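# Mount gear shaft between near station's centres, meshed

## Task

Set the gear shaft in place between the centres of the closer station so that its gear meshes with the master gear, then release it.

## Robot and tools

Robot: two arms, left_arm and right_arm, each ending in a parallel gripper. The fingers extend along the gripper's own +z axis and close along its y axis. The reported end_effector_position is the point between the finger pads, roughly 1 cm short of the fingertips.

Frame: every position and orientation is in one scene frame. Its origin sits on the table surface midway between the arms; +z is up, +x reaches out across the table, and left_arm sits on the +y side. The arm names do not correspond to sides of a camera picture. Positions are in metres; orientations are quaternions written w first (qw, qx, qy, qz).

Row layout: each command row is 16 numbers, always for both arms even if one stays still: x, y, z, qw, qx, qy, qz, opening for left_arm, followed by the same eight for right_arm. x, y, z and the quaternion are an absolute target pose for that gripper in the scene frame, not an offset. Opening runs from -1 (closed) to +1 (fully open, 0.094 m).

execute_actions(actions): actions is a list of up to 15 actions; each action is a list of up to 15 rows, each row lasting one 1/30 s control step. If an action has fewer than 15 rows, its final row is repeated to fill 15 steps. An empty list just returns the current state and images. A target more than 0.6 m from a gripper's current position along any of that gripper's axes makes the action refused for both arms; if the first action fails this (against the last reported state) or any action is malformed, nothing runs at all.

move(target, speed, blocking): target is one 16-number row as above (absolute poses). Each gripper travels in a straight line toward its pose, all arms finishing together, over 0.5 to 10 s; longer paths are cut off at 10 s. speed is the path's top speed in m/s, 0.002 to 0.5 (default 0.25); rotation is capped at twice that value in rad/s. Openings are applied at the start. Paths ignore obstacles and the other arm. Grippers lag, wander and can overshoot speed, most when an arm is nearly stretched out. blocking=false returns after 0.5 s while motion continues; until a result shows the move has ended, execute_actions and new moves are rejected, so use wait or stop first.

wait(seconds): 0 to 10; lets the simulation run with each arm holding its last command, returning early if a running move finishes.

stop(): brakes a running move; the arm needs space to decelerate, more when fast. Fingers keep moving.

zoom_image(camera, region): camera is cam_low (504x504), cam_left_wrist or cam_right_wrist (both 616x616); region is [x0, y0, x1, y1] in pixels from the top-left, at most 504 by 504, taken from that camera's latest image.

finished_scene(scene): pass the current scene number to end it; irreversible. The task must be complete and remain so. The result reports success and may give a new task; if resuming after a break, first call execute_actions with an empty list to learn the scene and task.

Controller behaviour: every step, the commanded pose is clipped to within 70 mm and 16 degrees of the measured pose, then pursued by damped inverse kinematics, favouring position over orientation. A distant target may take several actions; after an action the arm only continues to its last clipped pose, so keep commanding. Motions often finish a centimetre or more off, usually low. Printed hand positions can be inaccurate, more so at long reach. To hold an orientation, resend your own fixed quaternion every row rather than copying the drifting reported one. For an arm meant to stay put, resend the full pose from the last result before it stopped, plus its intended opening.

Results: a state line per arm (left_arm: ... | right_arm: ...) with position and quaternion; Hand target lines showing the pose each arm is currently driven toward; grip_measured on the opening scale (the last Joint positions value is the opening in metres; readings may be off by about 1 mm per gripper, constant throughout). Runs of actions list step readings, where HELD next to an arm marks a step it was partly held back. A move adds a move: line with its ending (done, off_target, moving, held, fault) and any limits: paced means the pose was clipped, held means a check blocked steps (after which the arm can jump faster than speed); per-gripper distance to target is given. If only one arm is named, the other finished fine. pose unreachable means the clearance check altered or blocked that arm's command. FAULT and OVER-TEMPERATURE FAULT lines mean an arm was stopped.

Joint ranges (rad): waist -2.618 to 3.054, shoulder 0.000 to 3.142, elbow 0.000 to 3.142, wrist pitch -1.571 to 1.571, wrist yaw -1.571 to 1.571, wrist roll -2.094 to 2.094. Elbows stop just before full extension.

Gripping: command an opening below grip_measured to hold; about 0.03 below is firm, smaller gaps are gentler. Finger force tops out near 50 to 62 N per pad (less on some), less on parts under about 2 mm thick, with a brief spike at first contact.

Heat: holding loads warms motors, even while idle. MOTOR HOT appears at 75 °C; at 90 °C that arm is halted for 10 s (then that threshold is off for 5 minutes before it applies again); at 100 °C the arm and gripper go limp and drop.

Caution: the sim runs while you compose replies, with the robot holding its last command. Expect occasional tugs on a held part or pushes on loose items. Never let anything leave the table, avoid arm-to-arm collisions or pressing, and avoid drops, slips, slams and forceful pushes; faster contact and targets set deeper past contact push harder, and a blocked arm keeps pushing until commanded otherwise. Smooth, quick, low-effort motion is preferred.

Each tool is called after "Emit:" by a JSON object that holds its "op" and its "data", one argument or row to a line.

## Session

Emit:
{"op": "execute_actions", "data": {
  "actions": []
}}

Scene clock: 0.00 s.
left_arm: end_effector_position=(+0.6132, +0.3544, +0.1280) grip_measured=+1.000 end_effector_quat_wxyz=(+0.659, -0.117, +0.674, -0.312) | right_arm: end_effector_position=(+0.5965, -0.5076, +0.1656) grip_measured=+1.000 end_effector_quat_wxyz=(+0.501, -0.268, +0.811, -0.141)
Joint positions: left_arm=[ 0.298  2.375  1.282  1.162  0.39  -0.639  0.094] | right_arm=[-0.631  2.305  1.941 -0.172 -0.456 -0.849  0.094]
Joint velocities: left_arm=[ 0.002 -0.007 -0.012 -0.022  0.022 -0.007  0.   ] | right_arm=[ 0.007  0.027  0.002  0.081 -0.007  0.051  0.   ]
Hand target (left_arm): +0.615, +0.355, +0.145; +0.674, -0.107, +0.662, -0.310
Hand target (right_arm): +0.597, -0.507, +0.178; +0.508, -0.270, +0.805, -0.145

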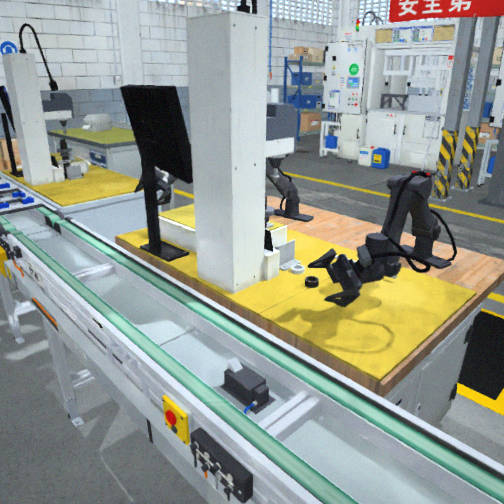

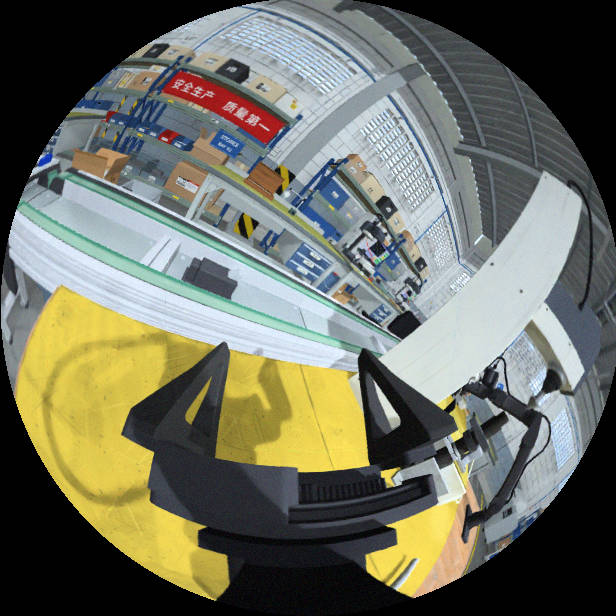

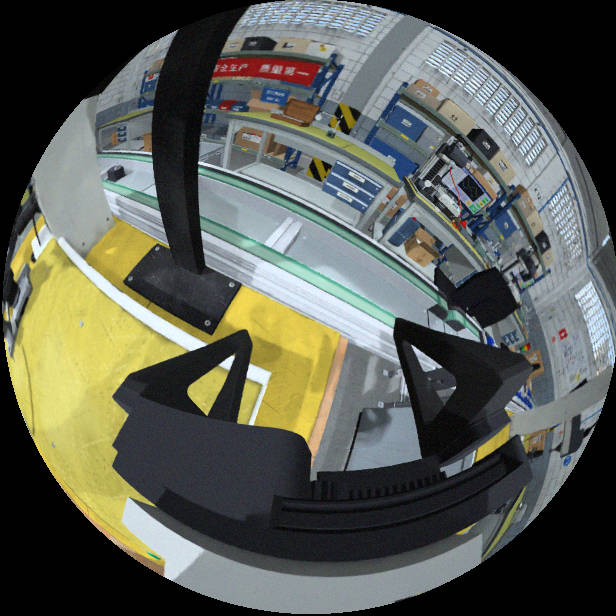

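Emit:
{"op": "zoom_image", "data": {
  "camera": "cam_left_wrist",
  "region": [340, 340, 600, 610]
}}

Emit:
{"op": "zoom_image", "data": {
  "camera": "cam_low",
  "region": [250, 160, 504, 330]
}}

Region (340, 340, 600, 610) of cam_left_wrist's 616x616 image, scaled by 1.867, with more detail than that image has; it fills the left 485 columns of this view, and the rest is white.

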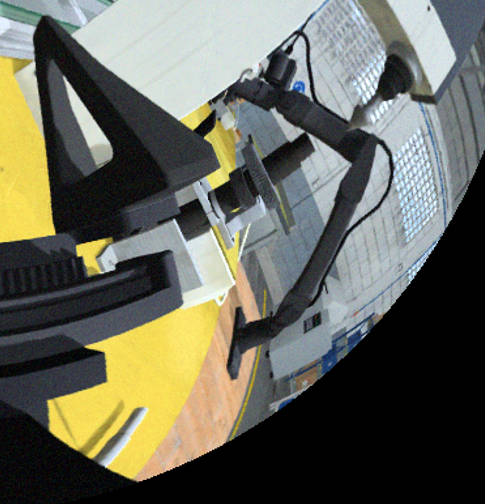

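Region (250, 160, 504, 330) of cam_low's 504x504 image, scaled by 1.984, with more detail than that image has; it fills the top 337 rows of this view, and the rest is white.

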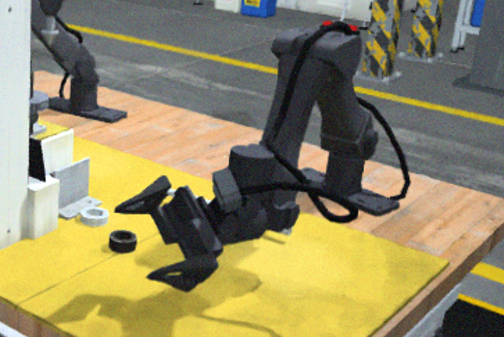

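Emit:
{"op": "move", "data": {
  "target": [0.40,0.30,0.27,0.4226,0,0.9063,0,1,0.40,-0.50,0.19,0.508,-0.27,0.805,-0.145,1],
  "speed": 0.3
}}

Scene clock: 4.23 s.
left_arm: end_effector_position=(+0.3943, +0.3032, +0.2536) grip_measured=+1.000 end_effector_quat_wxyz=(+0.410, -0.002, +0.912, +0.003) | right_arm: end_effector_position=(+0.4048, -0.4997, +0.1847) grip_measured=+1.000 end_effector_quat_wxyz=(+0.506, -0.266, +0.808, -0.146)
Joint positions: left_arm=[ 0.004  1.36   1.288 -0.66  -0.135 -0.116  0.094] | right_arm=[-0.867  1.658  1.104 -0.042 -0.654 -0.99   0.094]
Joint velocities: left_arm=[-0.002 -0.017 -0.002 -0.051 -0.037 -0.007  0.   ] | right_arm=[ 0.002 -0.007 -0.007 -0.022  0.037 -0.066  0.   ]
Hand target (left_arm): +0.397, +0.300, +0.268; +0.423, +0.000, +0.906, +0.003
Hand target (right_arm): +0.400, -0.497, +0.190; +0.509, -0.270, +0.805, -0.146
Off the commanded pose (left_arm): 0.018 m, 2 deg.
Off the commanded pose (right_arm): 0.007 m, 1 deg.
move: off_target (left_arm)

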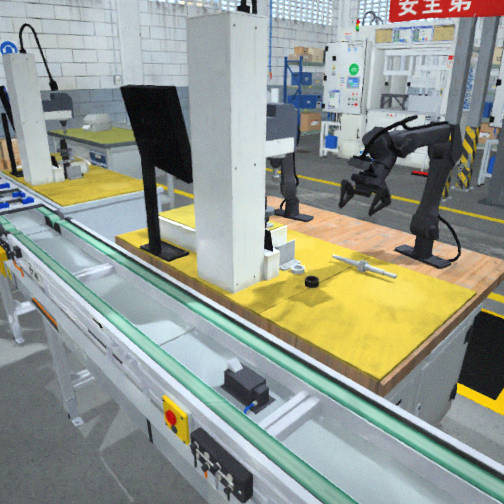

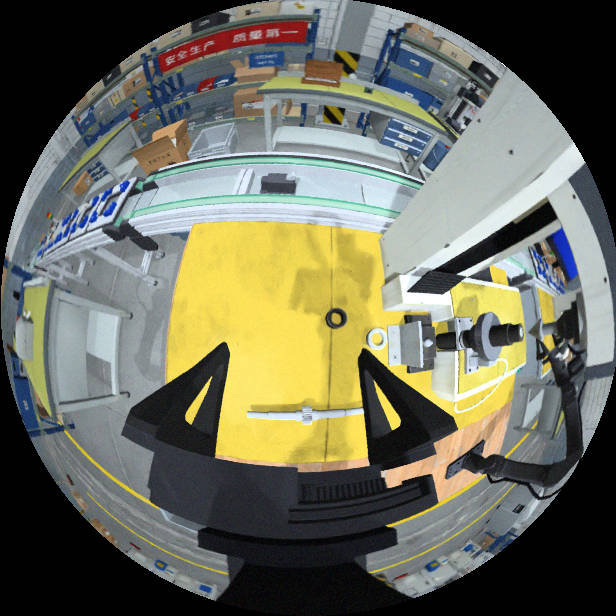

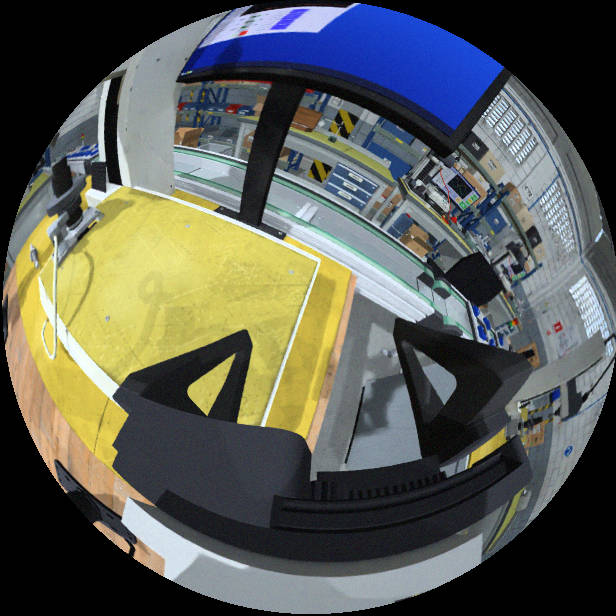

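Emit:
{"op": "zoom_image", "data": {
  "camera": "cam_left_wrist",
  "region": [220, 370, 390, 460]
}}

Emit:
{"op": "zoom_image", "data": {
  "camera": "cam_low",
  "region": [310, 230, 420, 300]
}}

Region (220, 370, 390, 460) of cam_left_wrist's 616x616 image, scaled by 2.965, with more detail than that image has; it fills the top 267 rows of this view, and the rest is white.

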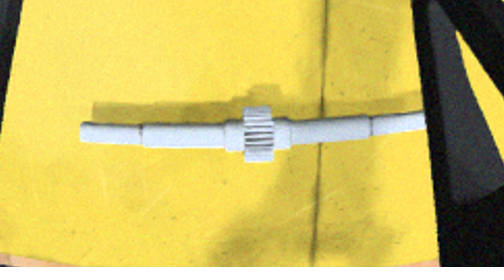

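Region (310, 230, 420, 300) of cam_low's 504x504 image, scaled by 4.582, with more detail than that image has; it fills the top 321 rows of this view, and the rest is white.

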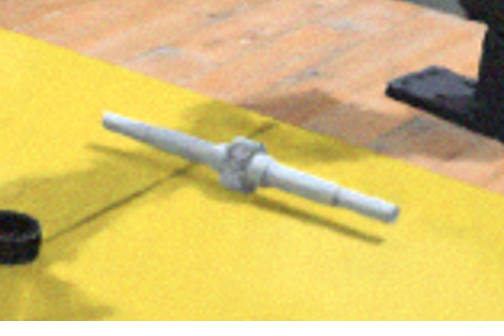

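Emit:
{"op": "move", "data": {
  "target": [0.33,0.275,0.13,-0.0308,0.7064,0.7064,0.0308,0.3,0.39,-0.14,0.305,0.5417,-0.4545,0.5417,0.4545,-0.575],
  "speed": 0.35
}}

Scene clock: 13.87 s.
left_arm: end_effector_position=(+0.3265, +0.2790, +0.1267) grip_measured=+0.302 end_effector_quat_wxyz=(-0.037, +0.701, +0.712, +0.030) | right_arm: end_effector_position=(+0.3981, -0.1452, +0.2914) grip_measured=-0.574 end_effector_quat_wxyz=(+0.526, -0.452, +0.557, +0.458)
Joint positions: left_arm=[-0.077  1.841  1.606 -1.37  -0.089  1.3    0.061] | right_arm=[-0.256  1.767  1.3    0.109 -1.49  -0.322  0.02 ]
Joint velocities: left_arm=[ 0.007 -0.012  0.007 -0.022 -0.022 -0.007 -0.   ] | right_arm=[ 0.017 -0.007 -0.105  0.359 -0.051  0.286 -0.   ]
Hand target (left_arm): +0.329, +0.276, +0.134; -0.032, +0.706, +0.707, +0.033
Hand target (right_arm): +0.392, -0.143, +0.305; +0.535, -0.462, +0.545, +0.451
Off the commanded pose (left_arm): 0.006 m, 1 deg.
Off the commanded pose (right_arm): 0.017 m, 3 deg.
move: off_target (right_arm)

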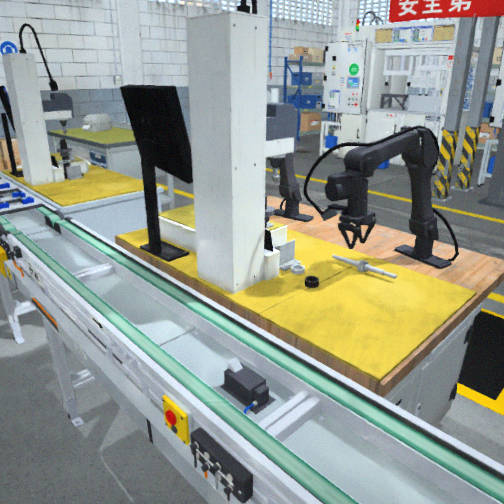

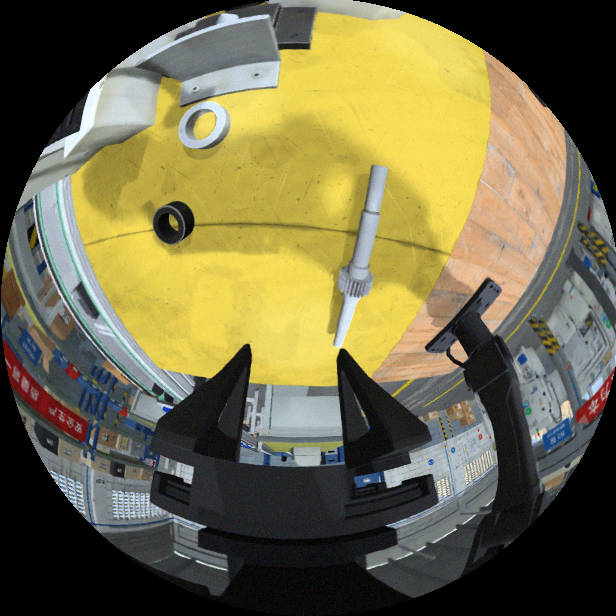

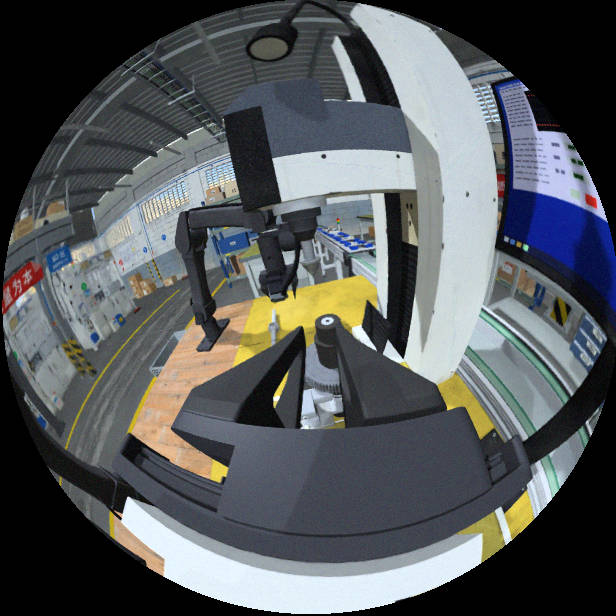

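Emit:
{"op": "execute_actions", "data": {
  "actions": [
    [[0.29,0.276,0.10,-0.0308,0.7064,0.7064,0.0308,0.3,0.40,-0.125,0.30,0.5417,-0.4545,0.5417,0.4545,-0.575]],
    [[0.272,0.276,0.078,-0.0308,0.7064,0.7064,0.0308,0.3,0.40,-0.125,0.30,0.5417,-0.4545,0.5417,0.4545,-0.575]],
    [[0.272,0.276,0.078,-0.0308,0.7064,0.7064,0.0308,0.3,0.40,-0.125,0.30,0.5417,-0.4545,0.5417,0.4545,-0.575]]
  ]
}}

Scene clock: 17.40 s.
left_arm: end_effector_position=(+0.2675, +0.2814, +0.0695) grip_measured=+0.302 end_effector_quat_wxyz=(-0.054, +0.706, +0.706, +0.022) | right_arm: end_effector_position=(+0.3991, -0.1256, +0.3023) grip_measured=-0.574 end_effector_quat_wxyz=(+0.541, -0.457, +0.540, +0.454)
Joint positions: left_arm=[-0.122  1.688  1.19  -1.149 -0.089  1.268  0.061] | right_arm=[-0.205  1.767  1.232  0.512 -1.447 -0.027  0.02 ]
Joint velocities: left_arm=[ 0.002  0.007 -0.012  0.022 -0.022 -0.037  0.001] | right_arm=[-0.007  0.012 -0.007  0.022 -0.051 -0.051 -0.   ]
Hand target (left_arm): +0.272, +0.276, +0.078; -0.031, +0.706, +0.706, +0.030
Hand target (right_arm): +0.400, -0.125, +0.300; +0.541, -0.455, +0.542, +0.454
Off the commanded pose (left_arm): 0.011 m, 3 deg.
Off the commanded pose (right_arm): 0.003 m, 0 deg.
Step readings (end_effector_position; steps 1 to 15: 1st action; 16 to 30: 2nd action; 31 to 45: 3rd action):
0: left_arm (+0.3265, +0.2790, +0.1267) | right_arm (+0.3991, -0.1453, +0.2936)
1: left_arm (+0.3254, +0.2788, +0.1228) | right_arm (+0.3996, -0.1442, +0.2939)
2: left_arm (+0.3173, +0.2798, +0.1155) | right_arm (+0.4003, -0.1416, +0.2945)
4: left_arm (+0.2897, +0.2836, +0.1007) | right_arm (+0.3997, -0.1337, +0.2965)
8: left_arm (+0.2742, +0.2841, +0.0890) | right_arm (+0.3985, -0.1254, +0.2976)
15: left_arm (+0.2828, +0.2816, +0.0917) | right_arm (+0.3994, -0.1256, +0.2970)
16: left_arm (+0.2831, +0.2811, +0.0894) | right_arm (+0.3995, -0.1256, +0.2972)
17: left_arm (+0.2804, +0.2812, +0.0853) | right_arm (+0.3995, -0.1256, +0.2976)
19: left_arm (+0.2673, +0.2830, +0.0769) | right_arm (+0.3996, -0.1256, +0.2981)
23: left_arm (+0.2604, +0.2836, +0.0702) | right_arm (+0.3995, -0.1256, +0.2991)
30: left_arm (+0.2661, +0.2819, +0.0696) | right_arm (+0.3994, -0.1257, +0.3007)
31: left_arm (+0.2665, +0.2817, +0.0696) | right_arm (+0.3993, -0.1256, +0.3008)
32: left_arm (+0.2667, +0.2817, +0.0696) | right_arm (+0.3993, -0.1256, +0.3010)
34: left_arm (+0.2670, +0.2816, +0.0695) | right_arm (+0.3992, -0.1256, +0.3013)
38: left_arm (+0.2673, +0.2815, +0.0695) | right_arm (+0.3992, -0.1256, +0.3019)
45: end_effector_position above

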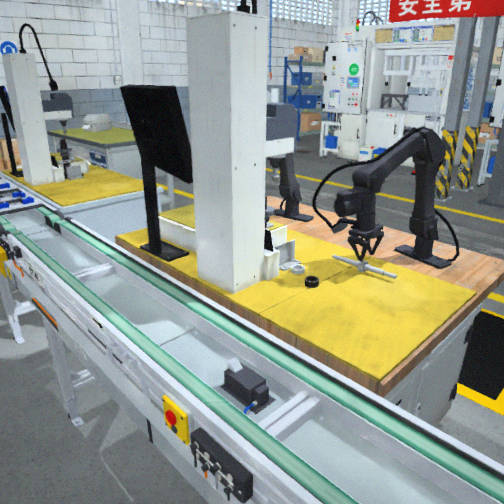

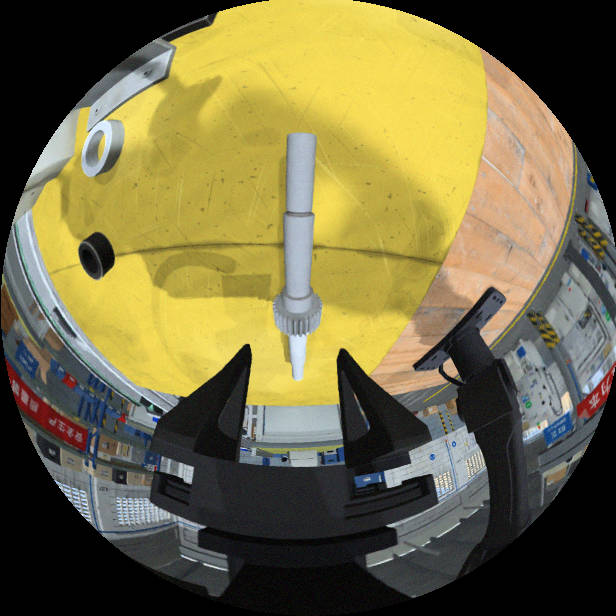

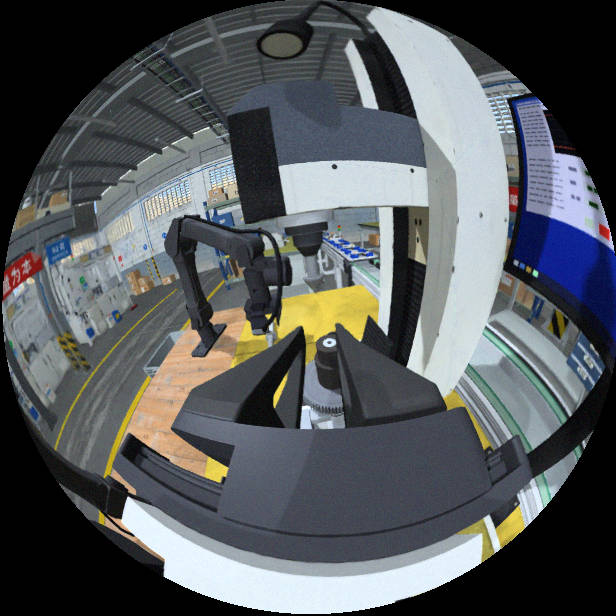

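Emit:
{"op": "execute_actions", "data": {
  "actions": [
    [[0.271,0.276,0.055,-0.0308,0.7064,0.7064,0.0308,0.1,0.405,-0.11,0.292,0.525,-0.474,0.525,0.474,-0.575]],
    [[0.271,0.276,0.037,-0.0308,0.7064,0.7064,0.0308,0.1,0.405,-0.10,0.288,0.515,-0.485,0.515,0.485,-0.575]],
    [[0.271,0.276,0.037,-0.0308,0.7064,0.7064,0.0308,0.1,0.405,-0.10,0.288,0.515,-0.485,0.515,0.485,-0.575]]
  ]
}}

Scene clock: 19.70 s.
left_arm: end_effector_position=(+0.2691, +0.2809, +0.0382) grip_measured=+0.102 end_effector_quat_wxyz=(-0.038, +0.705, +0.707, +0.030) | right_arm: end_effector_position=(+0.4044, -0.1028, +0.2810) grip_measured=-0.574 end_effector_quat_wxyz=(+0.510, -0.475, +0.526, +0.488)
Joint positions: left_arm=[-0.122  1.698  1.073 -0.985 -0.089  1.267  0.052] | right_arm=[-0.151  1.869  1.283  0.533 -1.49  -0.023  0.02 ]
Joint velocities: left_arm=[-0.017  0.002 -0.002  0.066 -0.037  0.081 -0.001] | right_arm=[-0.017  0.017  0.002 -0.037  0.022 -0.022 -0.001]
Hand target (left_arm): +0.271, +0.276, +0.037; -0.031, +0.706, +0.706, +0.031
Hand target (right_arm): +0.405, -0.100, +0.288; +0.514, -0.485, +0.515, +0.484
Off the commanded pose (left_arm): 0.005 m, 1 deg.
Off the commanded pose (right_arm): 0.008 m, 2 deg.
Step readings (end_effector_position; steps 1 to 15: 1st action; 16 to 30: 2nd action; 31 to 45: 3rd action):
0: left_arm (+0.2675, +0.2814, +0.0695) | right_arm (+0.3991, -0.1256, +0.3027)
1: left_arm (+0.2680, +0.2813, +0.0676) | right_arm (+0.3993, -0.1246, +0.3018)
2: left_arm (+0.2683, +0.2812, +0.0644) | right_arm (+0.4009, -0.1229, +0.3011)
4: left_arm (+0.2645, +0.2823, +0.0574) | right_arm (+0.4041, -0.1177, +0.2950)
8: left_arm (+0.2625, +0.2830, +0.0531) | right_arm (+0.4068, -0.1124, +0.2818)
15: left_arm (+0.2670, +0.2816, +0.0528) | right_arm (+0.4065, -0.1124, +0.2810)
16: left_arm (+0.2676, +0.2814, +0.0515) | right_arm (+0.4062, -0.1118, +0.2813)
17: left_arm (+0.2684, +0.2812, +0.0492) | right_arm (+0.4066, -0.1106, +0.2820)
19: left_arm (+0.2663, +0.2818, +0.0434) | right_arm (+0.4066, -0.1071, +0.2823)
23: left_arm (+0.2649, +0.2822, +0.0385) | right_arm (+0.4050, -0.1030, +0.2811)
30: left_arm (+0.2683, +0.2812, +0.0383) | right_arm (+0.4044, -0.1028, +0.2810)
31: left_arm (+0.2685, +0.2811, +0.0383) | right_arm (+0.4044, -0.1028, +0.2810)
32: left_arm (+0.2687, +0.2811, +0.0383) | right_arm (+0.4044, -0.1028, +0.2810)
34: left_arm (+0.2689, +0.2810, +0.0383) | right_arm (+0.4044, -0.1028, +0.2810)
38: left_arm (+0.2690, +0.2810, +0.0382) | right_arm (+0.4044, -0.1028, +0.2810)
45: end_effector_position above

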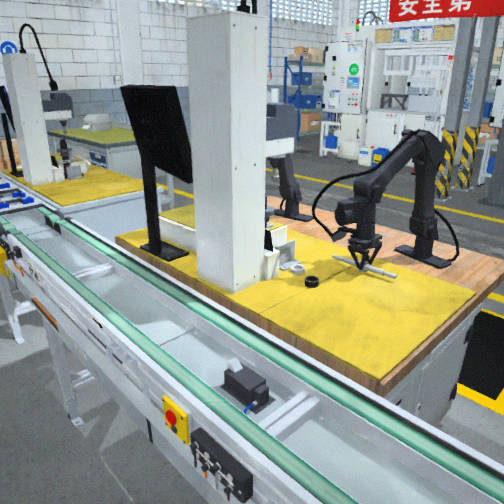

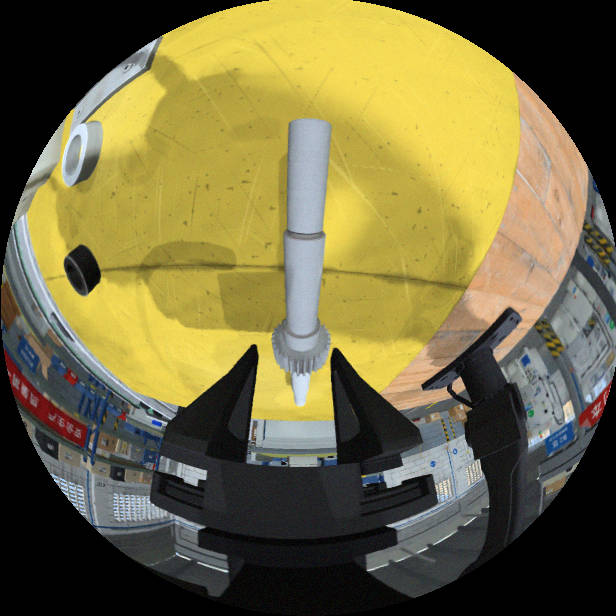

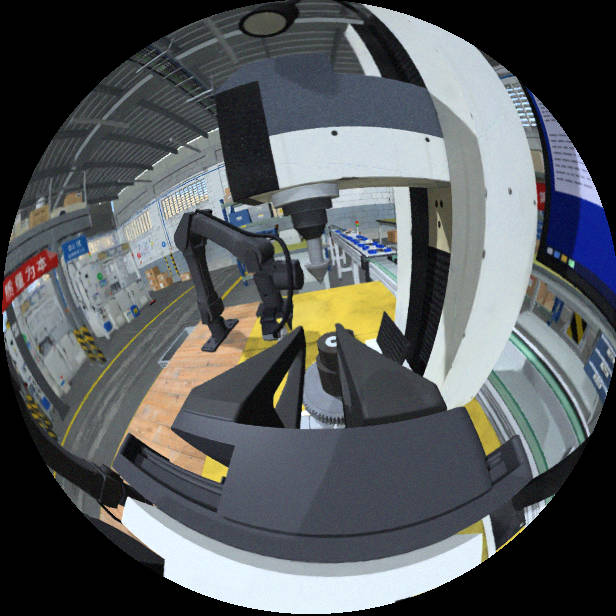

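Emit:
{"op": "execute_actions", "data": {
  "actions": [
    [[0.267,0.276,0.026,-0.0308,0.7064,0.7064,0.0308,0.05,0.405,-0.085,0.288,0.509,-0.491,0.509,0.491,-0.575]],
    [[0.267,0.276,0.026,-0.0308,0.7064,0.7064,0.0308,-0.15,0.405,-0.07,0.288,0.509,-0.491,0.509,0.491,-0.575]],
    [[0.267,0.276,0.026,-0.0308,0.7064,0.7064,0.0308,-0.29,0.405,-0.07,0.288,0.509,-0.491,0.509,0.491,-0.575]]
  ]
}}

Scene clock: 23.83 s.
left_arm: end_effector_position=(+0.2656, +0.2807, +0.0282) grip_measured=-0.249 end_effector_quat_wxyz=(-0.036, +0.705, +0.708, +0.031) | right_arm: end_effector_position=(+0.4007, -0.0717, +0.2816) grip_measured=-0.574 end_effector_quat_wxyz=(+0.501, -0.487, +0.515, +0.496)
Joint positions: left_arm=[-0.127  1.698  1.03  -0.938 -0.089  1.262  0.035] | right_arm=[-0.076  1.887  1.307  0.539 -1.455 -0.018  0.02 ]
Joint velocities: left_arm=[-0.017 -0.002 -0.002 -0.007 -0.022 -0.022  0.001] | right_arm=[ 0.002 -0.002  0.012  0.022  0.007  0.007  0.   ]
Hand target (left_arm): +0.267, +0.276, +0.026; -0.031, +0.706, +0.706, +0.031
Hand target (right_arm): +0.405, -0.070, +0.288; +0.509, -0.491, +0.509, +0.491
Off the commanded pose (left_arm): 0.005 m, 1 deg.
Off the commanded pose (right_arm): 0.008 m, 1 deg.
Step readings (end_effector_position; steps 1 to 15: 1st action; 16 to 30: 2nd action; 31 to 45: 3rd action):
0: left_arm (+0.2691, +0.2809, +0.0382) | right_arm (+0.4044, -0.1028, +0.2810)
1: left_arm (+0.2692, +0.2809, +0.0371) | right_arm (+0.4045, -0.1018, +0.2811)
2: left_arm (+0.2691, +0.2809, +0.0352) | right_arm (+0.4049, -0.0999, +0.2818)
4: left_arm (+0.2655, +0.2820, +0.0309) | right_arm (+0.4041, -0.0936, +0.2820)
8: left_arm (+0.2626, +0.2820, +0.0284) | right_arm (+0.4019, -0.0866, +0.2815)
15: left_arm (+0.2650, +0.2809, +0.0282) | right_arm (+0.4020, -0.0864, +0.2814)
16: left_arm (+0.2652, +0.2808, +0.0282) | right_arm (+0.4023, -0.0855, +0.2814)
17: left_arm (+0.2653, +0.2808, +0.0282) | right_arm (+0.4027, -0.0839, +0.2815)
19: left_arm (+0.2654, +0.2808, +0.0282) | right_arm (+0.4015, -0.0784, +0.2816)
23: left_arm (+0.2655, +0.2807, +0.0282) | right_arm (+0.3995, -0.0718, +0.2817)
30: left_arm (+0.2655, +0.2807, +0.0282) | right_arm (+0.4004, -0.0717, +0.2816)
31: left_arm (+0.2655, +0.2807, +0.0282) | right_arm (+0.4005, -0.0717, +0.2816)
32: left_arm (+0.2656, +0.2807, +0.0282) | right_arm (+0.4005, -0.0717, +0.2816)
34: left_arm (+0.2656, +0.2807, +0.0282) | right_arm (+0.4005, -0.0717, +0.2816)
38: left_arm (+0.2656, +0.2807, +0.0282) | right_arm (+0.4006, -0.0717, +0.2816)
45: end_effector_position above

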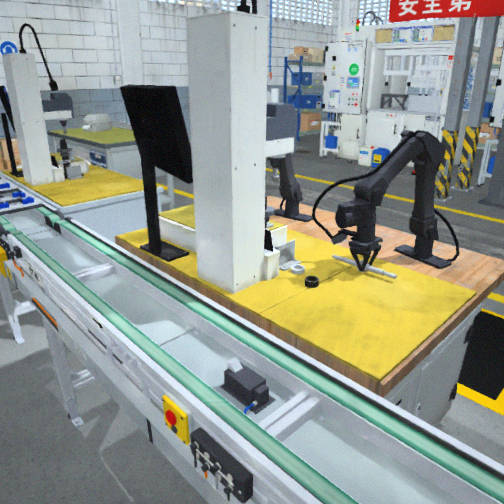

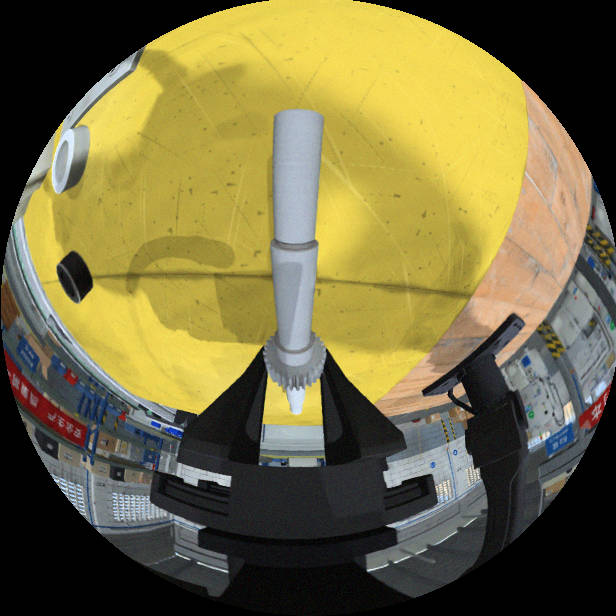

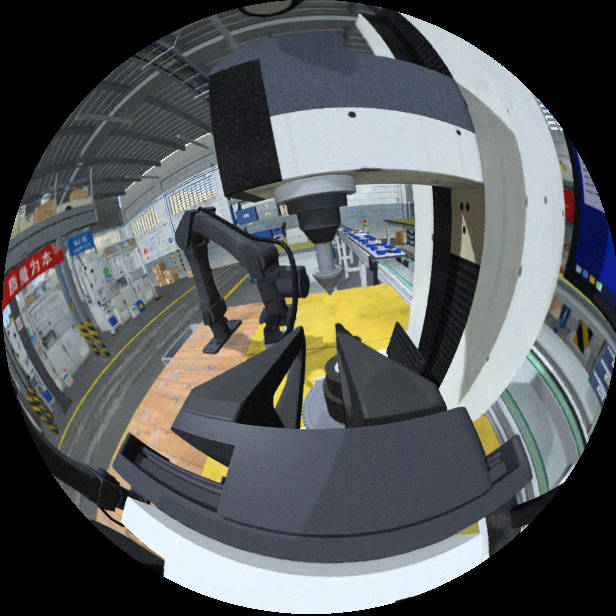

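Emit:
{"op": "zoom_image", "data": {
  "camera": "cam_left_wrist",
  "region": [240, 310, 350, 430]
}}

Emit:
{"op": "zoom_image", "data": {
  "camera": "cam_low",
  "region": [320, 220, 420, 300]
}}

Region (240, 310, 350, 430) of cam_left_wrist's 616x616 image, scaled by 4.200, with more detail than that image has; it fills the left 462 columns of this view, and the rest is white.

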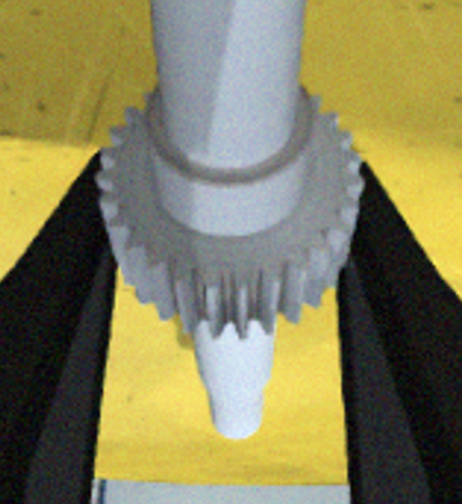

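Region (320, 220, 420, 300) of cam_low's 504x504 image, scaled by 5.040, with more detail than that image has; it fills the top 403 rows of this view, and the rest is white.

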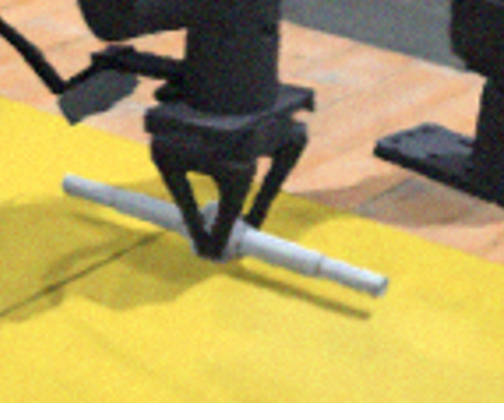

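Emit:
{"op": "execute_actions", "data": {
  "actions": [
    [[0.27,0.27,0.07,-0.0308,0.7064,0.7064,0.0308,-0.29,0.41,-0.06,0.286,0.509,-0.491,0.509,0.491,-0.575]],
    [[0.28,0.26,0.12,-0.0308,0.7064,0.7064,0.0308,-0.29,0.41,-0.048,0.286,0.509,-0.491,0.509,0.491,-0.575]],
    [[0.29,0.25,0.15,-0.0308,0.7064,0.7064,0.0308,-0.29,0.41,-0.048,0.286,0.509,-0.491,0.509,0.491,-0.575]]
  ]
}}

Scene clock: 27.03 s.
left_arm: end_effector_position=(+0.2896, +0.2545, +0.1365) grip_measured=-0.249 end_effector_quat_wxyz=(-0.043, +0.707, +0.706, +0.029) | right_arm: end_effector_position=(+0.4068, -0.0503, +0.2796) grip_measured=-0.574 end_effector_quat_wxyz=(+0.502, -0.487, +0.515, +0.495)
Joint positions: left_arm=[-0.185  1.745  1.526 -1.405 -0.088  1.208  0.035] | right_arm=[-0.026  1.919  1.341  0.545 -1.404 -0.013  0.02 ]
Joint velocities: left_arm=[-0.007  0.037  0.002 -0.081 -0.081  0.007  0.   ] | right_arm=[-0.002  0.007 -0.002 -0.007 -0.066  0.037  0.001]
Hand target (left_arm): +0.290, +0.250, +0.150; -0.031, +0.706, +0.706, +0.031
Hand target (right_arm): +0.410, -0.048, +0.286; +0.509, -0.491, +0.509, +0.491
Off the commanded pose (left_arm): 0.014 m, 1 deg.
Off the commanded pose (right_arm): 0.008 m, 1 deg.
Step readings (end_effector_position; steps 1 to 15: 1st action; 16 to 30: 2nd action; 31 to 45: 3rd action):
0: left_arm (+0.2656, +0.2807, +0.0282) | right_arm (+0.4007, -0.0717, +0.2816)
1: left_arm (+0.2655, +0.2803, +0.0305) | right_arm (+0.4014, -0.0712, +0.2816)
2: left_arm (+0.2641, +0.2800, +0.0339) | right_arm (+0.4033, -0.0701, +0.2820)
4: left_arm (+0.2653, +0.2775, +0.0422) | right_arm (+0.4058, -0.0669, +0.2815)
8: left_arm (+0.2701, +0.2742, +0.0501) | right_arm (+0.4068, -0.0632, +0.2782)
15: left_arm (+0.2641, +0.2762, +0.0509) | right_arm (+0.4075, -0.0632, +0.2777)
16: left_arm (+0.2641, +0.2757, +0.0549) | right_arm (+0.4078, -0.0625, +0.2778)
17: left_arm (+0.2638, +0.2750, +0.0620) | right_arm (+0.4080, -0.0610, +0.2778)
19: left_arm (+0.2724, +0.2697, +0.0804) | right_arm (+0.4067, -0.0563, +0.2778)
23: left_arm (+0.2914, +0.2604, +0.1038) | right_arm (+0.4046, -0.0504, +0.2778)
30: left_arm (+0.2811, +0.2641, +0.1059) | right_arm (+0.4065, -0.0503, +0.2796)
31: left_arm (+0.2802, +0.2640, +0.1085) | right_arm (+0.4066, -0.0503, +0.2796)
32: left_arm (+0.2801, +0.2633, +0.1131) | right_arm (+0.4067, -0.0503, +0.2796)
34: left_arm (+0.2870, +0.2580, +0.1239) | right_arm (+0.4068, -0.0503, +0.2796)
38: left_arm (+0.2967, +0.2519, +0.1384) | right_arm (+0.4068, -0.0503, +0.2796)
45: end_effector_position above

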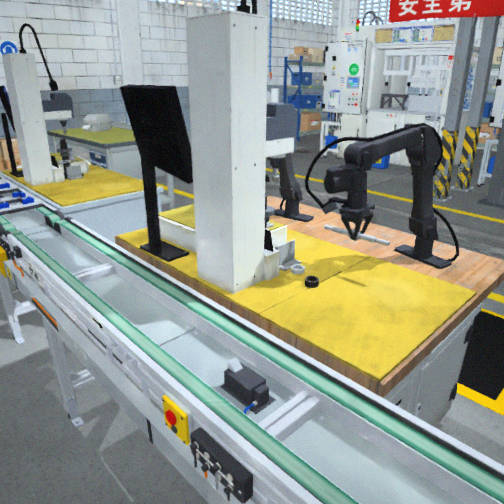

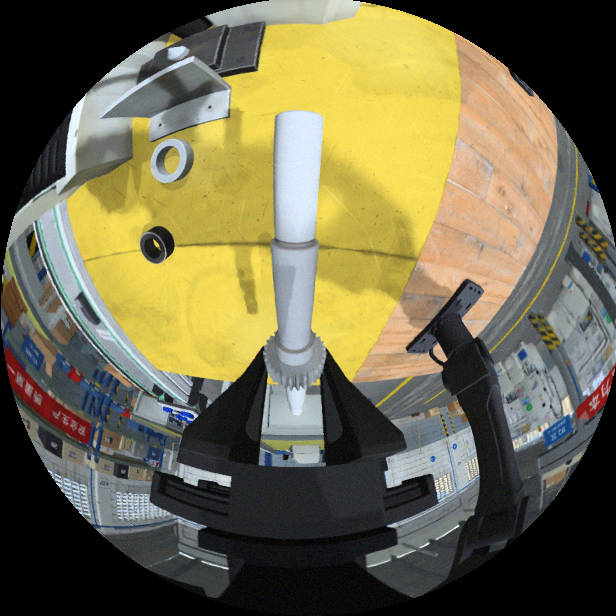

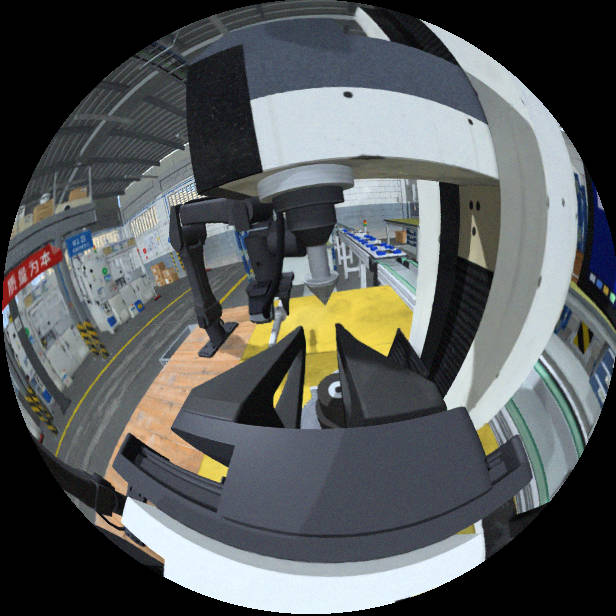

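Emit:
{"op": "move", "data": {
  "target": [0.34,0.05,0.25,0.5435,0.5191,0.4541,-0.4785,-0.29,0.41,-0.022,0.286,0.509,-0.491,0.509,0.491,-0.575],
  "speed": 0.25
}}

Scene clock: 35.33 s.
left_arm: end_effector_position=(+0.3471, +0.0525, +0.2236) grip_measured=-0.249 end_effector_quat_wxyz=(+0.507, +0.504, +0.494, -0.495) | right_arm: end_effector_position=(+0.4077, -0.0268, +0.2816) grip_measured=-0.574 end_effector_quat_wxyz=(+0.505, -0.488, +0.514, +0.492)
Joint positions: left_arm=[-0.148  1.852  0.976  0.888  1.245  0.013  0.035] | right_arm=[ 0.029  1.931  1.363  0.545 -1.344 -0.012  0.02 ]
Joint velocities: left_arm=[ 0.007  0.007  0.002  0.081  0.007 -0.037  0.   ] | right_arm=[-0.002 -0.017 -0.002  0.051 -0.051 -0.022 -0.   ]
Hand target (left_arm): +0.344, +0.049, +0.248; +0.540, +0.520, +0.456, -0.480
Hand target (right_arm): +0.410, -0.022, +0.286; +0.509, -0.491, +0.509, +0.491
Off the commanded pose (left_arm): 0.027 m, 7 deg.
Off the commanded pose (right_arm): 0.007 m, 1 deg.
move: off_target (left_arm); limits=paced

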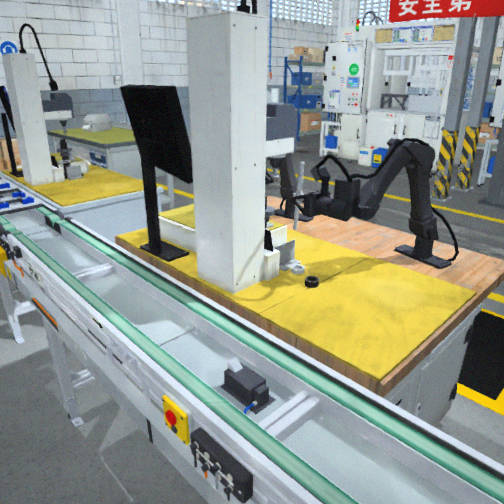

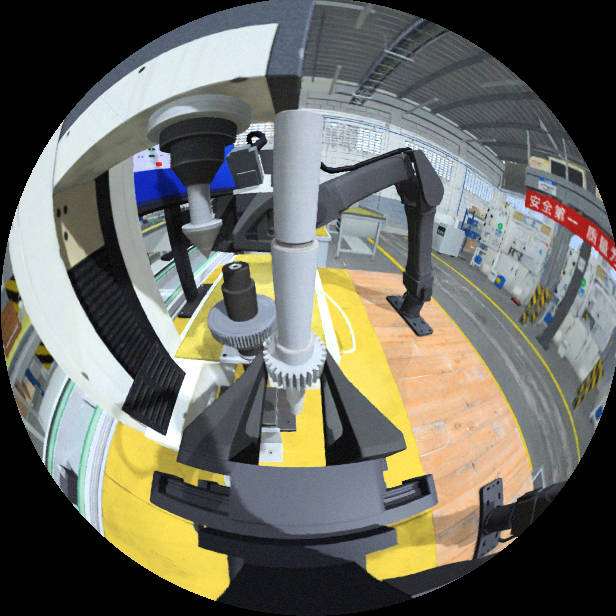

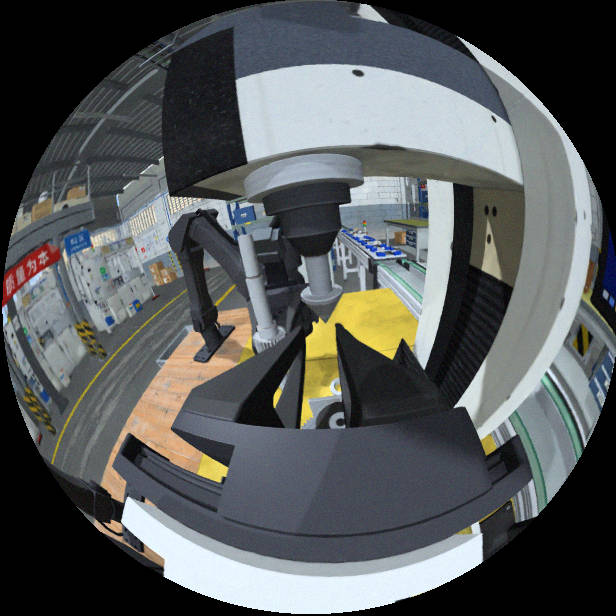

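Emit:
{"op": "execute_actions", "data": {
  "actions": [
    [[0.34,0.04,0.232,0.5435,0.5191,0.4541,-0.4785,-0.29,0.412,-0.01,0.286,0.509,-0.491,0.509,0.491,-0.575]],
    [[0.34,0.025,0.216,0.5435,0.5191,0.4541,-0.4785,-0.29,0.412,0.002,0.286,0.509,-0.491,0.509,0.491,-0.575]],
    [[0.34,0.012,0.214,0.5435,0.5191,0.4541,-0.4785,-0.29,0.412,0.002,0.286,0.509,-0.491,0.509,0.491,-0.575]]
  ]
}}

Emit:
{"op": "zoom_image", "data": {
  "camera": "cam_right_wrist",
  "region": [250, 240, 400, 420]
}}

Emit:
{"op": "zoom_image", "data": {
  "camera": "cam_low",
  "region": [250, 130, 350, 280]
}}

Scene clock: 38.17 s.
left_arm: end_effector_position=(+0.3353, +0.0169, +0.1786) grip_measured=-0.249 end_effector_quat_wxyz=(+0.493, +0.502, +0.507, -0.498) | right_arm: end_effector_position=(+0.4104, -0.0019, +0.2791) grip_measured=-0.574 end_effector_quat_wxyz=(+0.505, -0.489, +0.514, +0.492)
Joint positions: left_arm=[-0.249  1.96   0.936  0.982  1.146  0.028  0.035] | right_arm=[ 0.084  1.964  1.398  0.545 -1.291 -0.009  0.02 ]
Joint velocities: left_arm=[-0.007  0.012  0.007 -0.022 -0.007 -0.007  0.   ] | right_arm=[ 0.002 -0.002 -0.022 -0.007  0.007 -0.022 -0.   ]
Hand target (left_arm): +0.338, +0.013, +0.213; +0.542, +0.521, +0.455, -0.477
Hand target (right_arm): +0.412, +0.002, +0.286; +0.509, -0.491, +0.509, +0.491
Off the commanded pose (left_arm): 0.036 m, 9 deg.
Off the commanded pose (right_arm): 0.008 m, 1 deg.
Step readings (end_effector_position; steps 1 to 15: 1st action; 16 to 30: 2nd action; 31 to 45: 3rd action):
0: left_arm (+0.3472, +0.0525, +0.2242) | right_arm (+0.4077, -0.0268, +0.2816)
1: left_arm (+0.3470, +0.0518, +0.2233) | right_arm (+0.4081, -0.0259, +0.2815)
2: left_arm (+0.3466, +0.0506, +0.2219) | right_arm (+0.4093, -0.0242, +0.2819)
4: left_arm (+0.3434, +0.0468, +0.2158) | right_arm (+0.4098, -0.0190, +0.2812)
8: left_arm (+0.3385, +0.0421, +0.2035) | right_arm (+0.4083, -0.0124, +0.2784)
15: left_arm (+0.3392, +0.0421, +0.2024) | right_arm (+0.4091, -0.0123, +0.2780)
16: left_arm (+0.3394, +0.0411, +0.2015) | right_arm (+0.4095, -0.0116, +0.2784)
17: left_arm (+0.3400, +0.0392, +0.2003) | right_arm (+0.4101, -0.0102, +0.2788)
19: left_arm (+0.3390, +0.0340, +0.1941) | right_arm (+0.4100, -0.0061, +0.2797)
23: left_arm (+0.3370, +0.0277, +0.1832) | right_arm (+0.4100, -0.0020, +0.2795)
30: left_arm (+0.3386, +0.0275, +0.1838) | right_arm (+0.4104, -0.0019, +0.2791)
31: left_arm (+0.3386, +0.0268, +0.1841) | right_arm (+0.4104, -0.0019, +0.2791)
32: left_arm (+0.3388, +0.0255, +0.1839) | right_arm (+0.4104, -0.0019, +0.2791)
34: left_arm (+0.3372, +0.0218, +0.1827) | right_arm (+0.4104, -0.0019, +0.2791)
38: left_arm (+0.3342, +0.0170, +0.1792) | right_arm (+0.4104, -0.0019, +0.2791)
45: end_effector_position above

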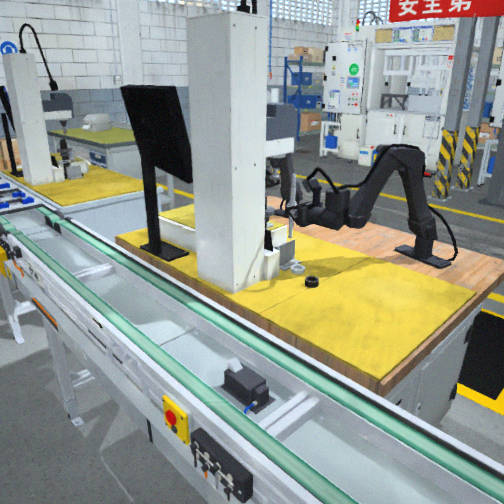

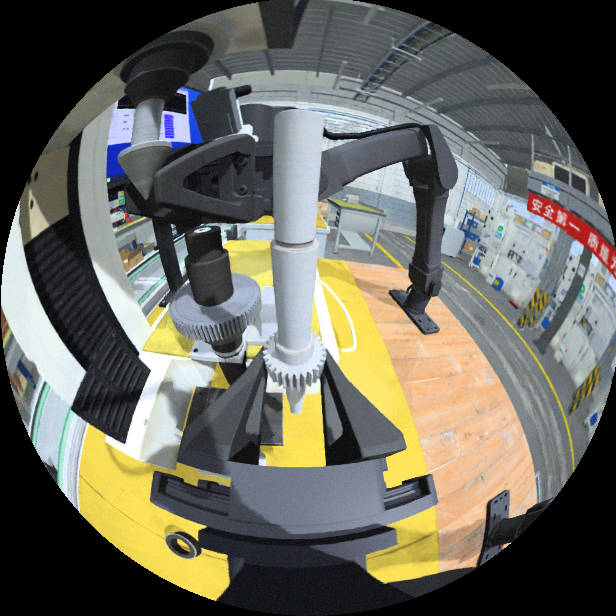

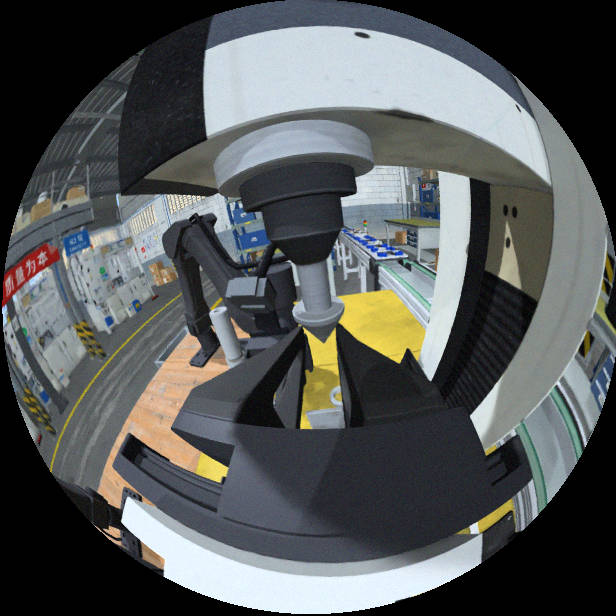

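Region (250, 240, 400, 420) of cam_right_wrist's 616x616 image, scaled by 2.800, with more detail than that image has.

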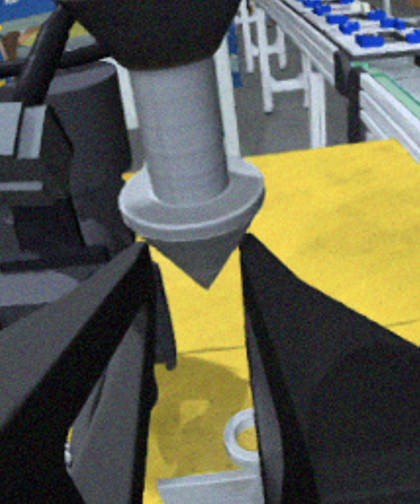

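Region (250, 130, 350, 280) of cam_low's 504x504 image, scaled by 3.360, with more detail than that image has.

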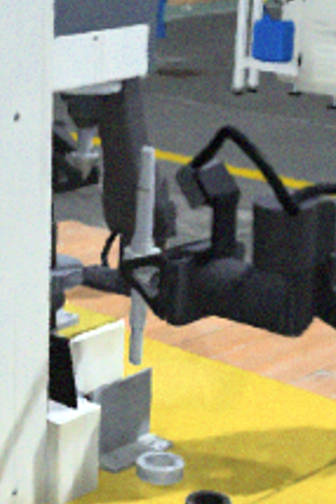

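Emit:
{"op": "execute_actions", "data": {
  "actions": []
}}

Scene clock: 39.53 s.
left_arm: end_effector_position=(+0.3357, +0.0169, +0.1786) grip_measured=-0.249 end_effector_quat_wxyz=(+0.493, +0.502, +0.507, -0.498) | right_arm: end_effector_position=(+0.4104, -0.0019, +0.2791) grip_measured=-0.574 end_effector_quat_wxyz=(+0.505, -0.489, +0.514, +0.492)
Joint positions: left_arm=[-0.249  1.96   0.936  0.982  1.144  0.029  0.035] | right_arm=[ 0.084  1.964  1.398  0.545 -1.291 -0.009  0.02 ]
Joint velocities: left_arm=[-0.007  0.007 -0.002 -0.051 -0.081 -0.007 -0.001] | right_arm=[-0.012 -0.027 -0.007 -0.037  0.007  0.037  0.001]
Hand target (left_arm): +0.338, +0.013, +0.213; +0.542, +0.521, +0.456, -0.477
Hand target (right_arm): +0.412, +0.002, +0.286; +0.509, -0.491, +0.509, +0.491
Off the commanded pose (left_arm): 0.036 m, 9 deg.
Off the commanded pose (right_arm): 0.008 m, 1 deg.

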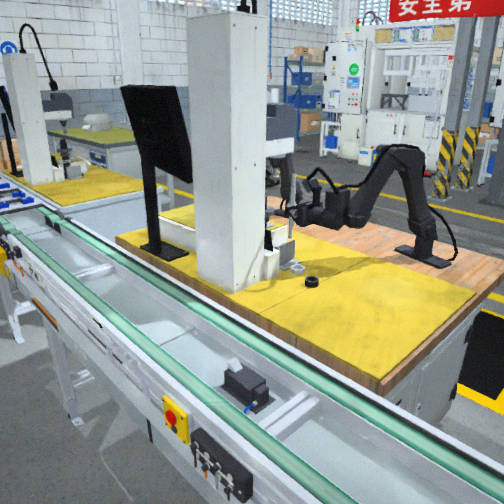

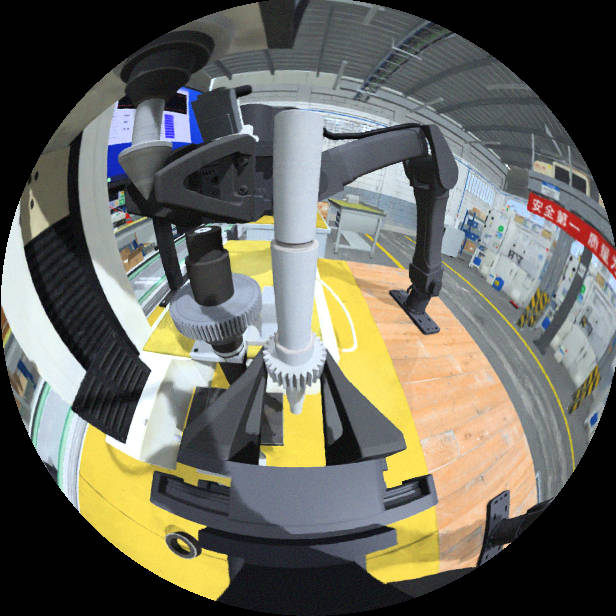

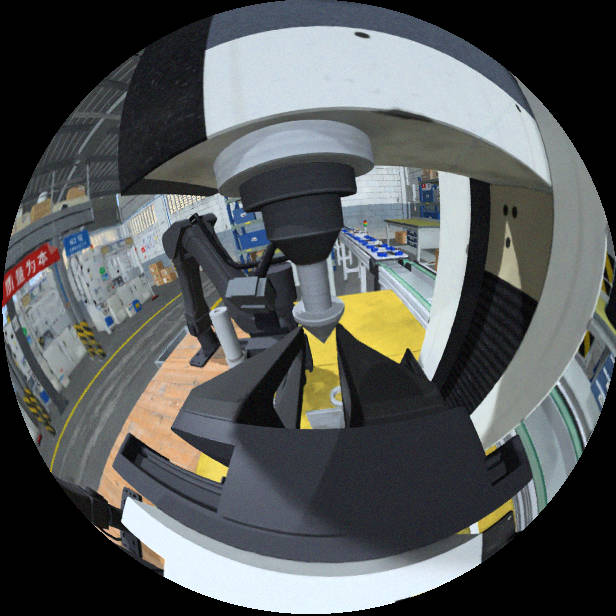

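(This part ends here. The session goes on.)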